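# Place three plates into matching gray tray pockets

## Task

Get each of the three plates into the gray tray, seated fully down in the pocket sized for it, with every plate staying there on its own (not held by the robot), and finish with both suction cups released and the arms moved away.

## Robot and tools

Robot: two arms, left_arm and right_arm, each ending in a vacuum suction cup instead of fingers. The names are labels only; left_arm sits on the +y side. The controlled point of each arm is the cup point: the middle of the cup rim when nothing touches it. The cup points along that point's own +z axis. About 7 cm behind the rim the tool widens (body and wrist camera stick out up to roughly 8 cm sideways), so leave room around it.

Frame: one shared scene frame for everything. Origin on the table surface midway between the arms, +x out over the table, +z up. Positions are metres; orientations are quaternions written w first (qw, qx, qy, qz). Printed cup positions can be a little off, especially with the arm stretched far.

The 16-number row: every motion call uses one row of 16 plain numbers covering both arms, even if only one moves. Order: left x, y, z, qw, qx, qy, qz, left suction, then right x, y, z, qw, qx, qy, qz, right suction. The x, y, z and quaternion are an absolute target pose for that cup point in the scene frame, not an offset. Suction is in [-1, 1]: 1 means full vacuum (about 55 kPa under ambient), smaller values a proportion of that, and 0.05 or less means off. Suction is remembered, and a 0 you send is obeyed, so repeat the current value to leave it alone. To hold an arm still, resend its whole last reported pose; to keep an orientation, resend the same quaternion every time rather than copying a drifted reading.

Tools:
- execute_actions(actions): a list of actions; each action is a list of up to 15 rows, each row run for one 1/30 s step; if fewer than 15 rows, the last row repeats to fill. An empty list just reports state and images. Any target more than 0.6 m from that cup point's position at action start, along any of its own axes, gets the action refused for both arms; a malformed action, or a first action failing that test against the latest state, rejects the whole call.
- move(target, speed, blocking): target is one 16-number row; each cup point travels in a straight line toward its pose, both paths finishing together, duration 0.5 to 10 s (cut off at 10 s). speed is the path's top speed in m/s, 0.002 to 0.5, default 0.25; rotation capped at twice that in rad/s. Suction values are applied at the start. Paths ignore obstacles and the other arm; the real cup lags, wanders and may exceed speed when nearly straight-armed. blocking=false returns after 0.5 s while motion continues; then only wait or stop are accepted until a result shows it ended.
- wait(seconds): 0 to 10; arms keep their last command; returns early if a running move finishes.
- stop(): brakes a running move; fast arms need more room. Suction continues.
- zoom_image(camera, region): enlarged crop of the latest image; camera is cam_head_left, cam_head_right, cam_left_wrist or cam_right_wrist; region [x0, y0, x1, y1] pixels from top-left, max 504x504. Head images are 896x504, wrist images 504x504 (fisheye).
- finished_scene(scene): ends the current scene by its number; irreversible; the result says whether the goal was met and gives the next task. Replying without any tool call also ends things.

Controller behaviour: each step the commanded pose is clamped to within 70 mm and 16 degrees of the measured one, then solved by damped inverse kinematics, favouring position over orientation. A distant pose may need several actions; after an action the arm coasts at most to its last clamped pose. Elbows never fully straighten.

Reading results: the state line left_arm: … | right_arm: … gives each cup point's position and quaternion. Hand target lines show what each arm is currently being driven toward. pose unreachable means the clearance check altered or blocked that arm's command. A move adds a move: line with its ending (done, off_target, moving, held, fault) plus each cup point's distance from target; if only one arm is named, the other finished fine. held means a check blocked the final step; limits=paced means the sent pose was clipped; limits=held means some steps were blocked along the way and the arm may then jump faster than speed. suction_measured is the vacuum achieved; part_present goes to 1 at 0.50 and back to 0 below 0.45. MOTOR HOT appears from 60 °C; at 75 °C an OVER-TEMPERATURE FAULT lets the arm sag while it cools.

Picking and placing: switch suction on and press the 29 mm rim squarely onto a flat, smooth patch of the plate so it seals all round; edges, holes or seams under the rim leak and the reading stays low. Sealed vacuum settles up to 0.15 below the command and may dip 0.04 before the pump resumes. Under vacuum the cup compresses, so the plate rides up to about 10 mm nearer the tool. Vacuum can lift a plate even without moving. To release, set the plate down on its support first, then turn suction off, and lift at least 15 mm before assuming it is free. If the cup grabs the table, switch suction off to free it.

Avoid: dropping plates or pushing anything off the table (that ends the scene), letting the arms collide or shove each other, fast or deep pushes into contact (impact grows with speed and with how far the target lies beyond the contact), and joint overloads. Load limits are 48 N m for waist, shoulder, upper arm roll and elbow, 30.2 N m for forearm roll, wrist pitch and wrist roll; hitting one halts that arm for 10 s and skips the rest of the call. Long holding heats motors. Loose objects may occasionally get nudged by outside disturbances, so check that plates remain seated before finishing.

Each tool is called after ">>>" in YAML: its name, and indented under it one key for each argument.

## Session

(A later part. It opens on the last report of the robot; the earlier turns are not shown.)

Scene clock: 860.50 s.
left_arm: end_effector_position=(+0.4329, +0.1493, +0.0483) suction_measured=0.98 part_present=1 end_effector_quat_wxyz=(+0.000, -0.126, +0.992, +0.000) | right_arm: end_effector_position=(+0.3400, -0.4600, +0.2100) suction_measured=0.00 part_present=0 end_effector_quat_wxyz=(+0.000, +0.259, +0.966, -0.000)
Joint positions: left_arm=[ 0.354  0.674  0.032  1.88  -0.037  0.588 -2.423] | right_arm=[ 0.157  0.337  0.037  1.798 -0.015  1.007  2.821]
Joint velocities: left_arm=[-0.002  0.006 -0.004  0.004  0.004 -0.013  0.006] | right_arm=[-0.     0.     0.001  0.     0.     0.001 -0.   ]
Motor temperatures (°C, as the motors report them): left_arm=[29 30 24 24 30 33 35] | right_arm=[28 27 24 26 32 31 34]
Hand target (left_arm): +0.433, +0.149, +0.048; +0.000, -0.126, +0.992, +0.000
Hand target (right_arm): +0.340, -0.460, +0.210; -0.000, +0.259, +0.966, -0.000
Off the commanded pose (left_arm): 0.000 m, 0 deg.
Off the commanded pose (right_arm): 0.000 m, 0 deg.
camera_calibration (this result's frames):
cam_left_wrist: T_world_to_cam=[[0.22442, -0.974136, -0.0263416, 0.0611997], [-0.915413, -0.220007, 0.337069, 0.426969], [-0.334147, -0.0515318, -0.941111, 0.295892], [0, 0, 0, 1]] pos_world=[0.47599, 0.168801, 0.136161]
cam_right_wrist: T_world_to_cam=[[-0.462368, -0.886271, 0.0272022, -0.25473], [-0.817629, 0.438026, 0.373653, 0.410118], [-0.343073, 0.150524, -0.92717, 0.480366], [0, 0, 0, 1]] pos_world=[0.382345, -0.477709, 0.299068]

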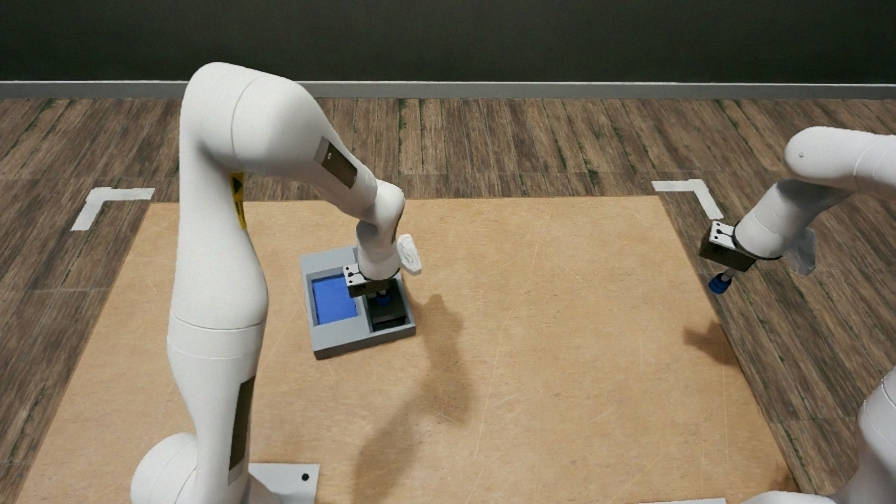

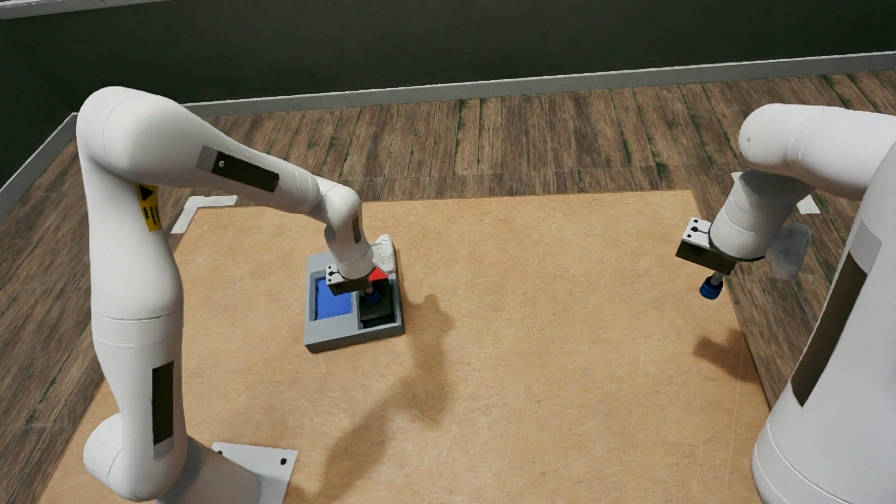

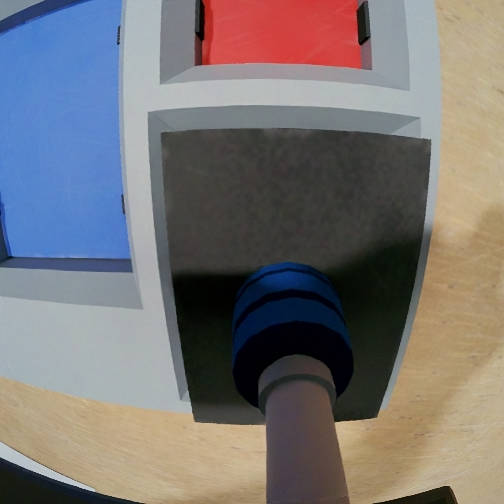

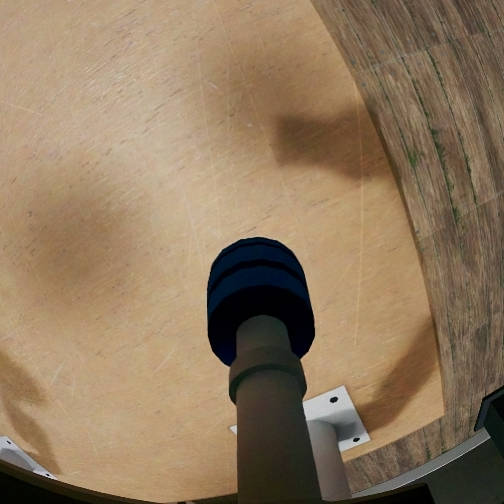

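>>> execute_actions:
  actions:
    - [[0.4326,0.1495,0.0478,0,-0.1262,0.992,0,1,0.34,-0.46,0.21,0,0.259,0.966,0,0],[0.4324,0.1497,0.0472,0,-0.1262,0.992,0,1,0.34,-0.46,0.21,0,0.259,0.966,0,0],[0.4321,0.1499,0.0462,0,-0.1262,0.992,0,1,0.34,-0.46,0.21,0,0.259,0.966,0,0],[0.4318,0.1501,0.0448,0,-0.1262,0.992,0,1,0.34,-0.46,0.21,0,0.259,0.966,0,0],[0.4316,0.1503,0.0431,0,-0.1262,0.992,0,1,0.34,-0.46,0.21,0,0.259,0.966,0,0],[0.4314,0.1504,0.041,0,-0.1262,0.992,0,1,0.34,-0.46,0.21,0,0.259,0.966,0,0],[0.4314,0.1504,0.0387,0,-0.1262,0.992,0,1,0.34,-0.46,0.21,0,0.259,0.966,0,0],[0.4314,0.1504,0.0361,0,-0.1262,0.992,0,1,0.34,-0.46,0.21,0,0.259,0.966,0,0],[0.4314,0.1504,0.0333,0,-0.1262,0.992,0,1,0.34,-0.46,0.21,0,0.259,0.966,0,0],[0.4314,0.1504,0.0303,0,-0.1262,0.992,0,1,0.34,-0.46,0.21,0,0.259,0.966,0,0],[0.4314,0.1504,0.0273,0,-0.1262,0.992,0,1,0.34,-0.46,0.21,0,0.259,0.966,0,0],[0.4314,0.1504,0.0242,0,-0.1262,0.992,0,1,0.34,-0.46,0.21,0,0.259,0.966,0,0],[0.4314,0.1504,0.021,0,-0.1262,0.992,0,1,0.34,-0.46,0.21,0,0.259,0.966,0,0],[0.4314,0.1504,0.018,0,-0.1262,0.992,0,1,0.34,-0.46,0.21,0,0.259,0.966,0,0],[0.4314,0.1504,0.015,0,-0.1262,0.992,0,1,0.34,-0.46,0.21,0,0.259,0.966,0,0]]
    - [[0.4314,0.1504,0.0122,0,-0.1262,0.992,0,1,0.34,-0.46,0.21,0,0.259,0.966,0,0],[0.4314,0.1504,0.0096,0,-0.1262,0.992,0,1,0.34,-0.46,0.21,0,0.259,0.966,0,0],[0.4314,0.1504,0.0073,0,-0.1262,0.992,0,1,0.34,-0.46,0.21,0,0.259,0.966,0,0],[0.4314,0.1504,0.0052,0,-0.1262,0.992,0,1,0.34,-0.46,0.21,0,0.259,0.966,0,0],[0.4314,0.1504,0.0035,0,-0.1262,0.992,0,1,0.34,-0.46,0.21,0,0.259,0.966,0,0],[0.4314,0.1504,0.0021,0,-0.1262,0.992,0,1,0.34,-0.46,0.21,0,0.259,0.966,0,0],[0.4314,0.1504,0.0011,0,-0.1262,0.992,0,1,0.34,-0.46,0.21,0,0.259,0.966,0,0],[0.4314,0.1504,0.0004,0,-0.1262,0.992,0,1,0.34,-0.46,0.21,0,0.259,0.966,0,0],[0.4314,0.1504,0.0,0,-0.1262,0.992,0,1,0.34,-0.46,0.21,0,0.259,0.966,0,0]]

Scene clock: 906.13 s.
left_arm: end_effector_position=(+0.4317, +0.1507, +0.0021) suction_measured=0.99 part_present=1 end_effector_quat_wxyz=(+0.001, -0.126, +0.992, -0.000) | right_arm: end_effector_position=(+0.3400, -0.4600, +0.2100) suction_measured=0.00 part_present=0 end_effector_quat_wxyz=(+0.000, +0.259, +0.966, -0.000)
Joint positions: left_arm=[ 0.358  0.771  0.025  1.904 -0.039  0.466 -2.421] | right_arm=[ 0.157  0.337  0.037  1.798 -0.015  1.007  2.821]
Joint velocities: left_arm=[ 0.001 -0.001 -0.002  0.002 -0.    -0.003 -0.001] | right_arm=[ 0. -0. -0.  0.  0. -0. -0.]
Motor temperatures (°C, as the motors report them): left_arm=[29 30 24 24 30 33 35] | right_arm=[28 28 24 26 32 31 34]
Hand target (left_arm): +0.431, +0.150, -0.000; -0.000, -0.126, +0.992, -0.000
Hand target (right_arm): +0.340, -0.460, +0.210; -0.000, +0.259, +0.966, -0.000
Off the commanded pose (left_arm): 0.002 m, 0 deg.
Off the commanded pose (right_arm): 0.000 m, 0 deg.
camera_calibration (this result's frames):
cam_left_wrist: T_world_to_cam=[[0.226178, -0.973749, -0.0256061, 0.0608722], [-0.915508, -0.221481, 0.335845, 0.442012], [-0.3327, -0.0525181, -0.941569, 0.251623], [0, 0, 0, 1]] pos_world=[0.474613, 0.170386, 0.0900322]
cam_right_wrist: T_world_to_cam=[[-0.462368, -0.886271, 0.0272025, -0.25473], [-0.817628, 0.438026, 0.373653, 0.410118], [-0.343073, 0.150524, -0.927169, 0.480365], [0, 0, 0, 1]] pos_world=[0.382345, -0.477709, 0.299068]

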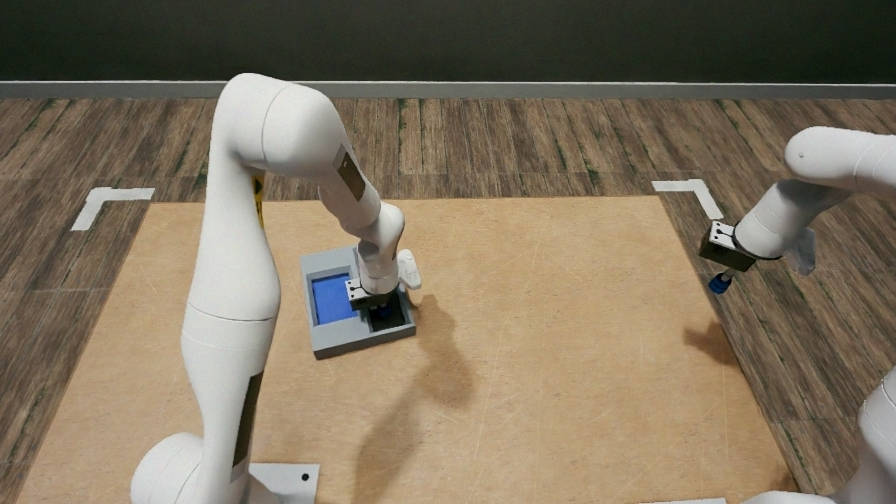

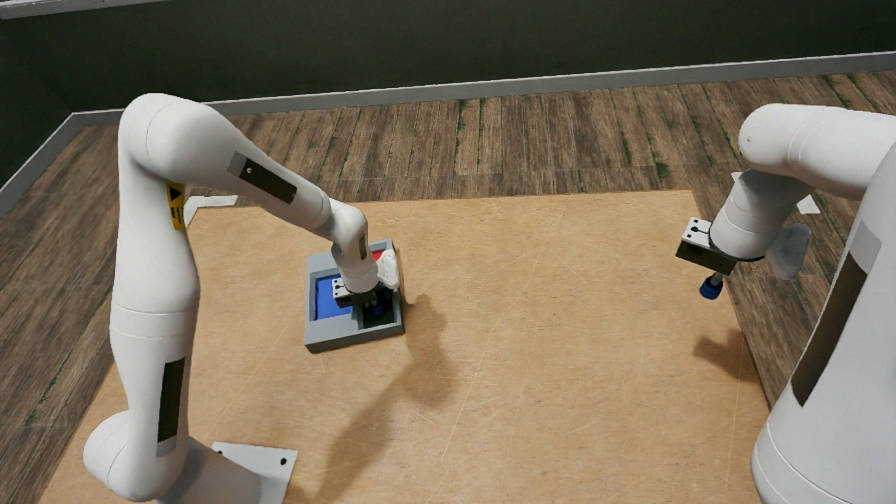

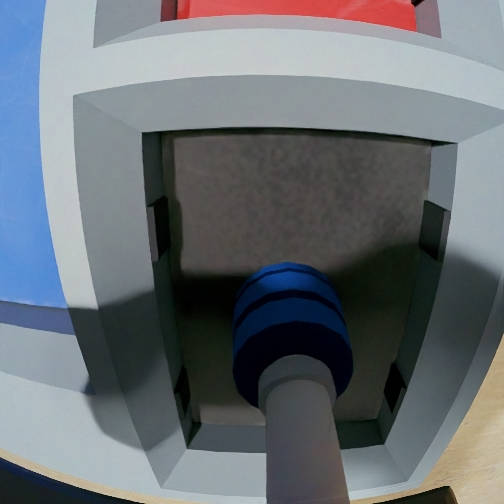

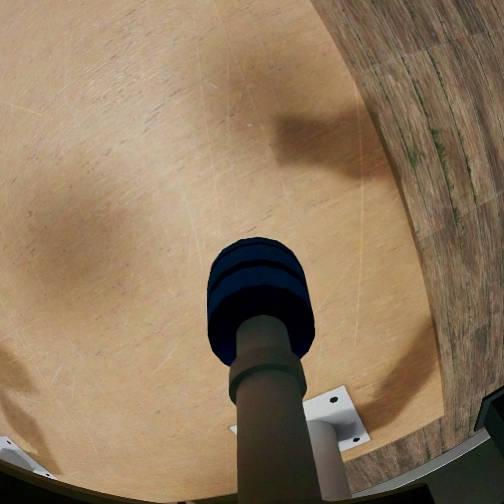

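>>> execute_actions:
  actions: []

Scene clock: 929.60 s.
left_arm: end_effector_position=(+0.4317, +0.1507, +0.0021) suction_measured=0.99 part_present=1 end_effector_quat_wxyz=(+0.001, -0.126, +0.992, -0.000) | right_arm: end_effector_position=(+0.3400, -0.4600, +0.2100) suction_measured=0.00 part_present=0 end_effector_quat_wxyz=(+0.000, +0.259, +0.966, -0.000)
Joint positions: left_arm=[ 0.358  0.771  0.025  1.904 -0.039  0.465 -2.421] | right_arm=[ 0.157  0.337  0.037  1.798 -0.015  1.007  2.821]
Joint velocities: left_arm=[ 0.    -0.001 -0.002 -0.    -0.    -0.     0.002] | right_arm=[-0. -0. -0.  0. -0.  0.  0.]
Motor temperatures (°C, as the motors report them): left_arm=[29 30 24 24 30 33 35] | right_arm=[28 28 24 26 32 31 34]
Hand target (left_arm): +0.431, +0.150, -0.000; -0.000, -0.126, +0.992, -0.000
Hand target (right_arm): +0.340, -0.460, +0.210; -0.000, +0.259, +0.966, -0.000
Off the commanded pose (left_arm): 0.002 m, 0 deg.
Off the commanded pose (right_arm): 0.000 m, 0 deg.
camera_calibration (this result's frames):
cam_left_wrist: T_world_to_cam=[[0.226164, -0.973755, -0.0254958, 0.0608745], [-0.915579, -0.221441, 0.335676, 0.442042], [-0.332512, -0.0525744, -0.941633, 0.251552], [0, 0, 0, 1]] pos_world=[0.474601, 0.170388, 0.0900389]
cam_right_wrist: T_world_to_cam=[[-0.462368, -0.886271, 0.0272023, -0.25473], [-0.817628, 0.438026, 0.373653, 0.410118], [-0.343073, 0.150524, -0.927169, 0.480366], [0, 0, 0, 1]] pos_world=[0.382345, -0.477709, 0.299068]

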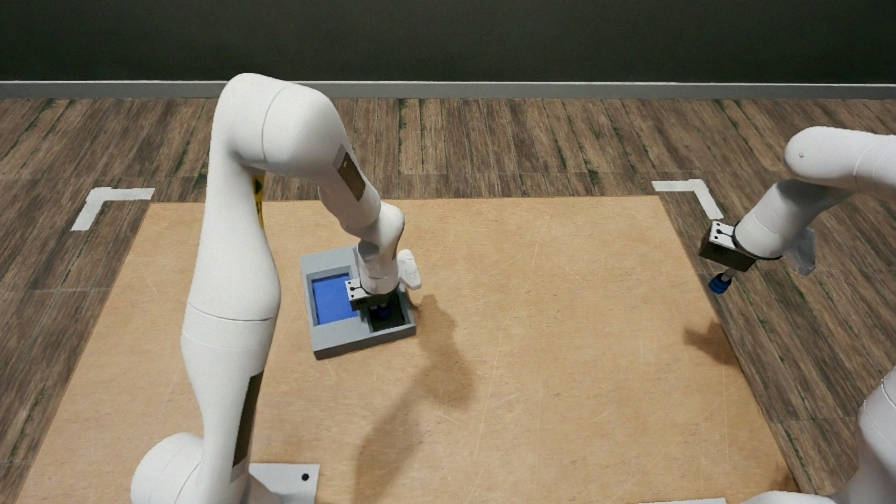

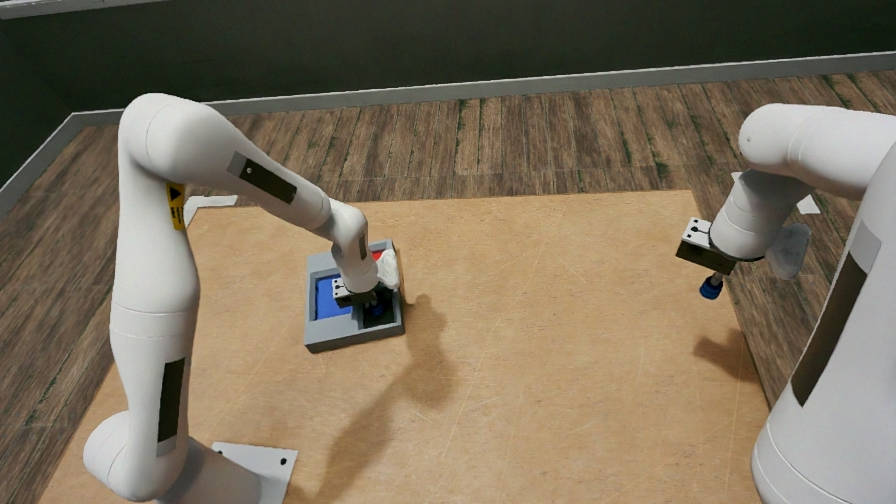

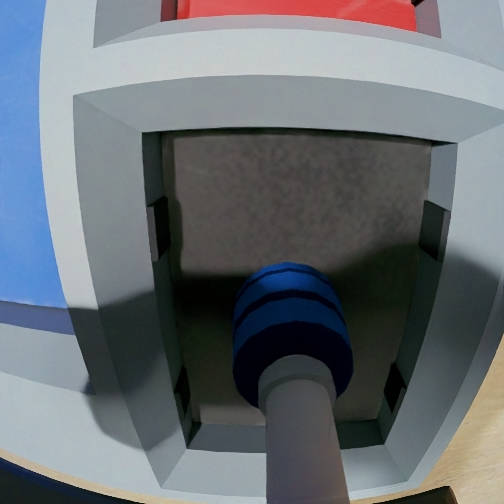

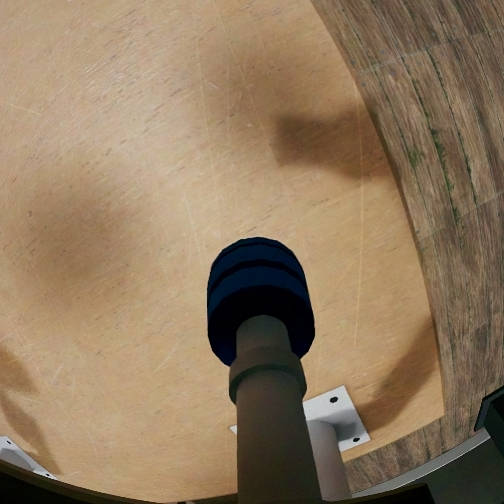

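>>> execute_actions:
  actions:
    - [[0.4314,0.1504,0.002,0,-0.1262,0.992,0,0,0.34,-0.46,0.21,0,0.259,0.966,0,0],[0.4314,0.1504,0.002,0,-0.1262,0.992,0,0,0.34,-0.46,0.21,0,0.259,0.966,0,0],[0.4314,0.1504,0.0025,0,-0.1262,0.992,0,0,0.34,-0.46,0.21,0,0.259,0.966,0,0],[0.4314,0.1504,0.004,0,-0.1262,0.992,0,0,0.34,-0.46,0.21,0,0.259,0.966,0,0],[0.4314,0.1504,0.0064,0,-0.1262,0.992,0,0,0.34,-0.46,0.21,0,0.259,0.966,0,0],[0.4314,0.1504,0.0098,0,-0.1262,0.992,0,0,0.34,-0.46,0.21,0,0.259,0.966,0,0],[0.4314,0.1504,0.0141,0,-0.1262,0.992,0,0,0.34,-0.46,0.21,0,0.259,0.966,0,0],[0.4314,0.1504,0.0192,0,-0.1262,0.992,0,0,0.34,-0.46,0.21,0,0.259,0.966,0,0],[0.4314,0.1504,0.0251,0,-0.1262,0.992,0,0,0.34,-0.46,0.21,0,0.259,0.966,0,0],[0.4314,0.1504,0.0318,0,-0.1262,0.992,0,0,0.34,-0.46,0.21,0,0.259,0.966,0,0],[0.4314,0.1504,0.0391,0,-0.1262,0.992,0,0,0.34,-0.46,0.21,0,0.259,0.966,0,0],[0.4314,0.1504,0.047,0,-0.1262,0.992,0,0,0.34,-0.46,0.21,0,0.259,0.966,0,0],[0.4314,0.1504,0.0554,0,-0.1262,0.992,0,0,0.34,-0.46,0.21,0,0.259,0.966,0,0],[0.431,0.1506,0.0642,0,-0.1262,0.992,0,0,0.34,-0.46,0.21,0,0.259,0.966,0,0],[0.43,0.1512,0.0733,0,-0.1262,0.992,0,0,0.34,-0.46,0.21,0,0.259,0.966,0,0]]
    - [[0.4282,0.1521,0.0826,0,-0.1262,0.992,0,0,0.34,-0.46,0.21,0,0.259,0.966,0,0],[0.4258,0.1534,0.092,0,-0.1262,0.992,0,0,0.34,-0.46,0.21,0,0.259,0.966,0,0],[0.4227,0.1551,0.1014,0,-0.1262,0.992,0,0,0.34,-0.46,0.21,0,0.259,0.966,0,0],[0.419,0.1571,0.1107,0,-0.1262,0.992,0,0,0.34,-0.46,0.21,0,0.259,0.966,0,0],[0.4147,0.1594,0.1198,0,-0.1262,0.992,0,0,0.34,-0.46,0.21,0,0.259,0.966,0,0],[0.4099,0.162,0.1286,0,-0.1262,0.992,0,0,0.34,-0.46,0.21,0,0.259,0.966,0,0],[0.4046,0.1648,0.137,0,-0.1262,0.992,0,0,0.34,-0.46,0.21,0,0.259,0.966,0,0],[0.3989,0.1679,0.1449,0,-0.1262,0.992,0,0,0.34,-0.46,0.21,0,0.259,0.966,0,0],[0.3928,0.1712,0.1522,0,-0.1262,0.992,0,0,0.34,-0.46,0.21,0,0.259,0.966,0,0],[0.3865,0.1746,0.1589,0,-0.1262,0.992,0,0,0.34,-0.46,0.21,0,0.259,0.966,0,0],[0.3799,0.1781,0.1648,0,-0.1262,0.992,0,0,0.34,-0.46,0.21,0,0.259,0.966,0,0],[0.3732,0.1817,0.1699,0,-0.1262,0.992,0,0,0.34,-0.46,0.21,0,0.259,0.966,0,0],[0.3664,0.1854,0.1742,0,-0.1262,0.992,0,0,0.34,-0.46,0.21,0,0.259,0.966,0,0],[0.3596,0.1891,0.1776,0,-0.1262,0.992,0,0,0.34,-0.46,0.21,0,0.259,0.966,0,0],[0.3529,0.1927,0.18,0,-0.1262,0.992,0,0,0.34,-0.46,0.21,0,0.259,0.966,0,0]]
    - [[0.3463,0.1962,0.1815,0,-0.1262,0.992,0,0,0.34,-0.46,0.21,0,0.259,0.966,0,0],[0.34,0.1996,0.182,0,-0.1262,0.992,0,0,0.34,-0.46,0.21,0,0.259,0.966,0,0],[0.3339,0.2029,0.182,0,-0.1262,0.992,0,0,0.34,-0.46,0.21,0,0.259,0.966,0,0],[0.3282,0.206,0.182,0,-0.1262,0.992,0,0,0.34,-0.46,0.21,0,0.259,0.966,0,0],[0.3229,0.2088,0.182,0,-0.1262,0.992,0,0,0.34,-0.46,0.21,0,0.259,0.966,0,0],[0.3181,0.2114,0.182,0,-0.1262,0.992,0,0,0.34,-0.46,0.21,0,0.259,0.966,0,0],[0.3138,0.2137,0.182,0,-0.1262,0.992,0,0,0.34,-0.46,0.21,0,0.259,0.966,0,0],[0.3101,0.2157,0.182,0,-0.1262,0.992,0,0,0.34,-0.46,0.21,0,0.259,0.966,0,0],[0.307,0.2174,0.182,0,-0.1262,0.992,0,0,0.34,-0.46,0.21,0,0.259,0.966,0,0],[0.3046,0.2187,0.182,0,-0.1262,0.992,0,0,0.34,-0.46,0.21,0,0.259,0.966,0,0],[0.3028,0.2196,0.182,0,-0.1262,0.992,0,0,0.34,-0.46,0.21,0,0.259,0.966,0,0],[0.3018,0.2202,0.182,0,-0.1262,0.992,0,0,0.34,-0.46,0.21,0,0.259,0.966,0,0],[0.3014,0.2204,0.182,0,-0.1262,0.992,0,0,0.34,-0.46,0.21,0,0.259,0.966,0,0]]

Scene clock: 985.27 s.
left_arm: end_effector_position=(+0.3041, +0.2193, +0.1804) suction_measured=0.00 part_present=0 end_effector_quat_wxyz=(-0.002, -0.126, +0.992, +0.002) | right_arm: end_effector_position=(+0.3400, -0.4600, +0.2100) suction_measured=0.00 part_present=0 end_effector_quat_wxyz=(+0.000, +0.259, +0.966, -0.000)
Joint positions: left_arm=[ 0.314  0.151  0.035  2.18  -0.009  0.815 -2.478] | right_arm=[ 0.157  0.337  0.037  1.798 -0.015  1.007  2.821]
Joint velocities: left_arm=[-0.014 -0.127 -0.01   0.119  0.013  0.005 -0.039] | right_arm=[-0.  0. -0. -0. -0. -0. -0.]
Motor temperatures (°C, as the motors report them): left_arm=[29 29 24 24 30 33 35] | right_arm=[28 28 24 26 32 31 34]
Hand target (left_arm): +0.302, +0.221, +0.182; +0.000, -0.126, +0.992, +0.000
Hand target (right_arm): +0.340, -0.460, +0.210; -0.000, +0.259, +0.966, -0.000
Off the commanded pose (left_arm): 0.003 m, 0 deg.
Off the commanded pose (right_arm): 0.000 m, 0 deg.
camera_calibration (this result's frames):
cam_left_wrist: T_world_to_cam=[[0.225063, -0.973897, -0.0295302, 0.162112], [-0.914005, -0.221528, 0.339882, 0.279317], [-0.337552, -0.0495039, -0.940004, 0.381156], [0, 0, 0, 1]] pos_world=[0.347472, 0.238625, 0.26814]
cam_right_wrist: T_world_to_cam=[[-0.462368, -0.886271, 0.0272024, -0.25473], [-0.817628, 0.438026, 0.373653, 0.410118], [-0.343073, 0.150524, -0.927169, 0.480365], [0, 0, 0, 1]] pos_world=[0.382345, -0.477709, 0.299068]

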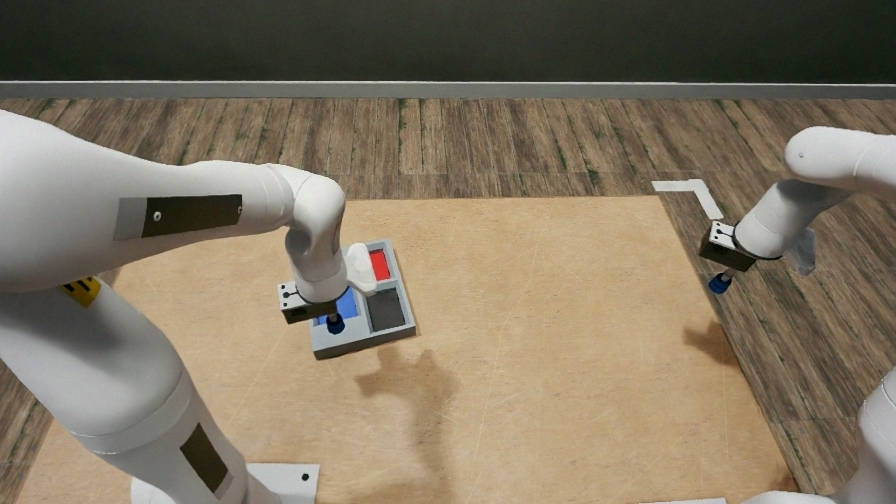

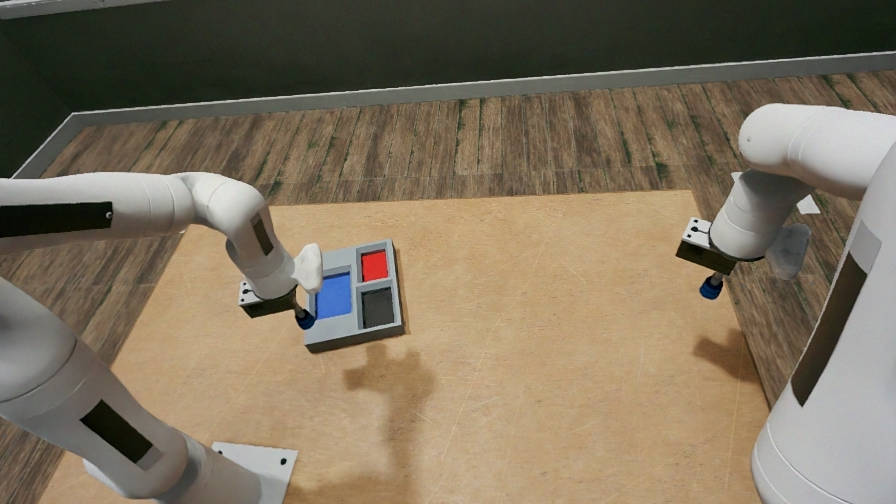

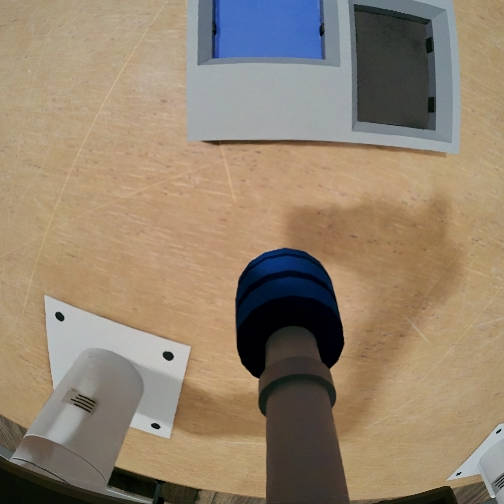

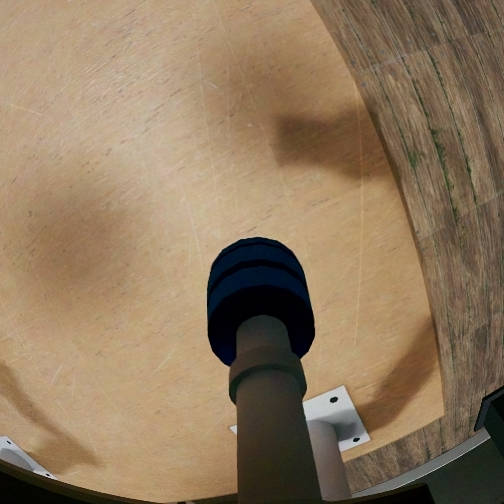

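>>> zoom_image:
  camera: "cam_head_right"
  region: [290, 225, 430, 365]

Region (290, 225, 430, 365) of cam_head_right's 896x504 image, scaled by 3.600, with more detail than that image has.

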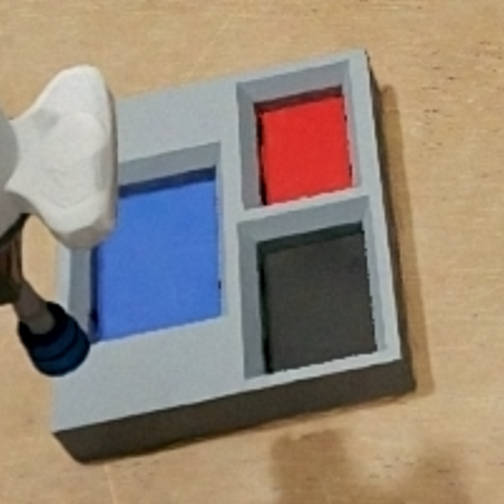

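>>> finished_scene:
  scene: 1

The scene is finished: the task was done.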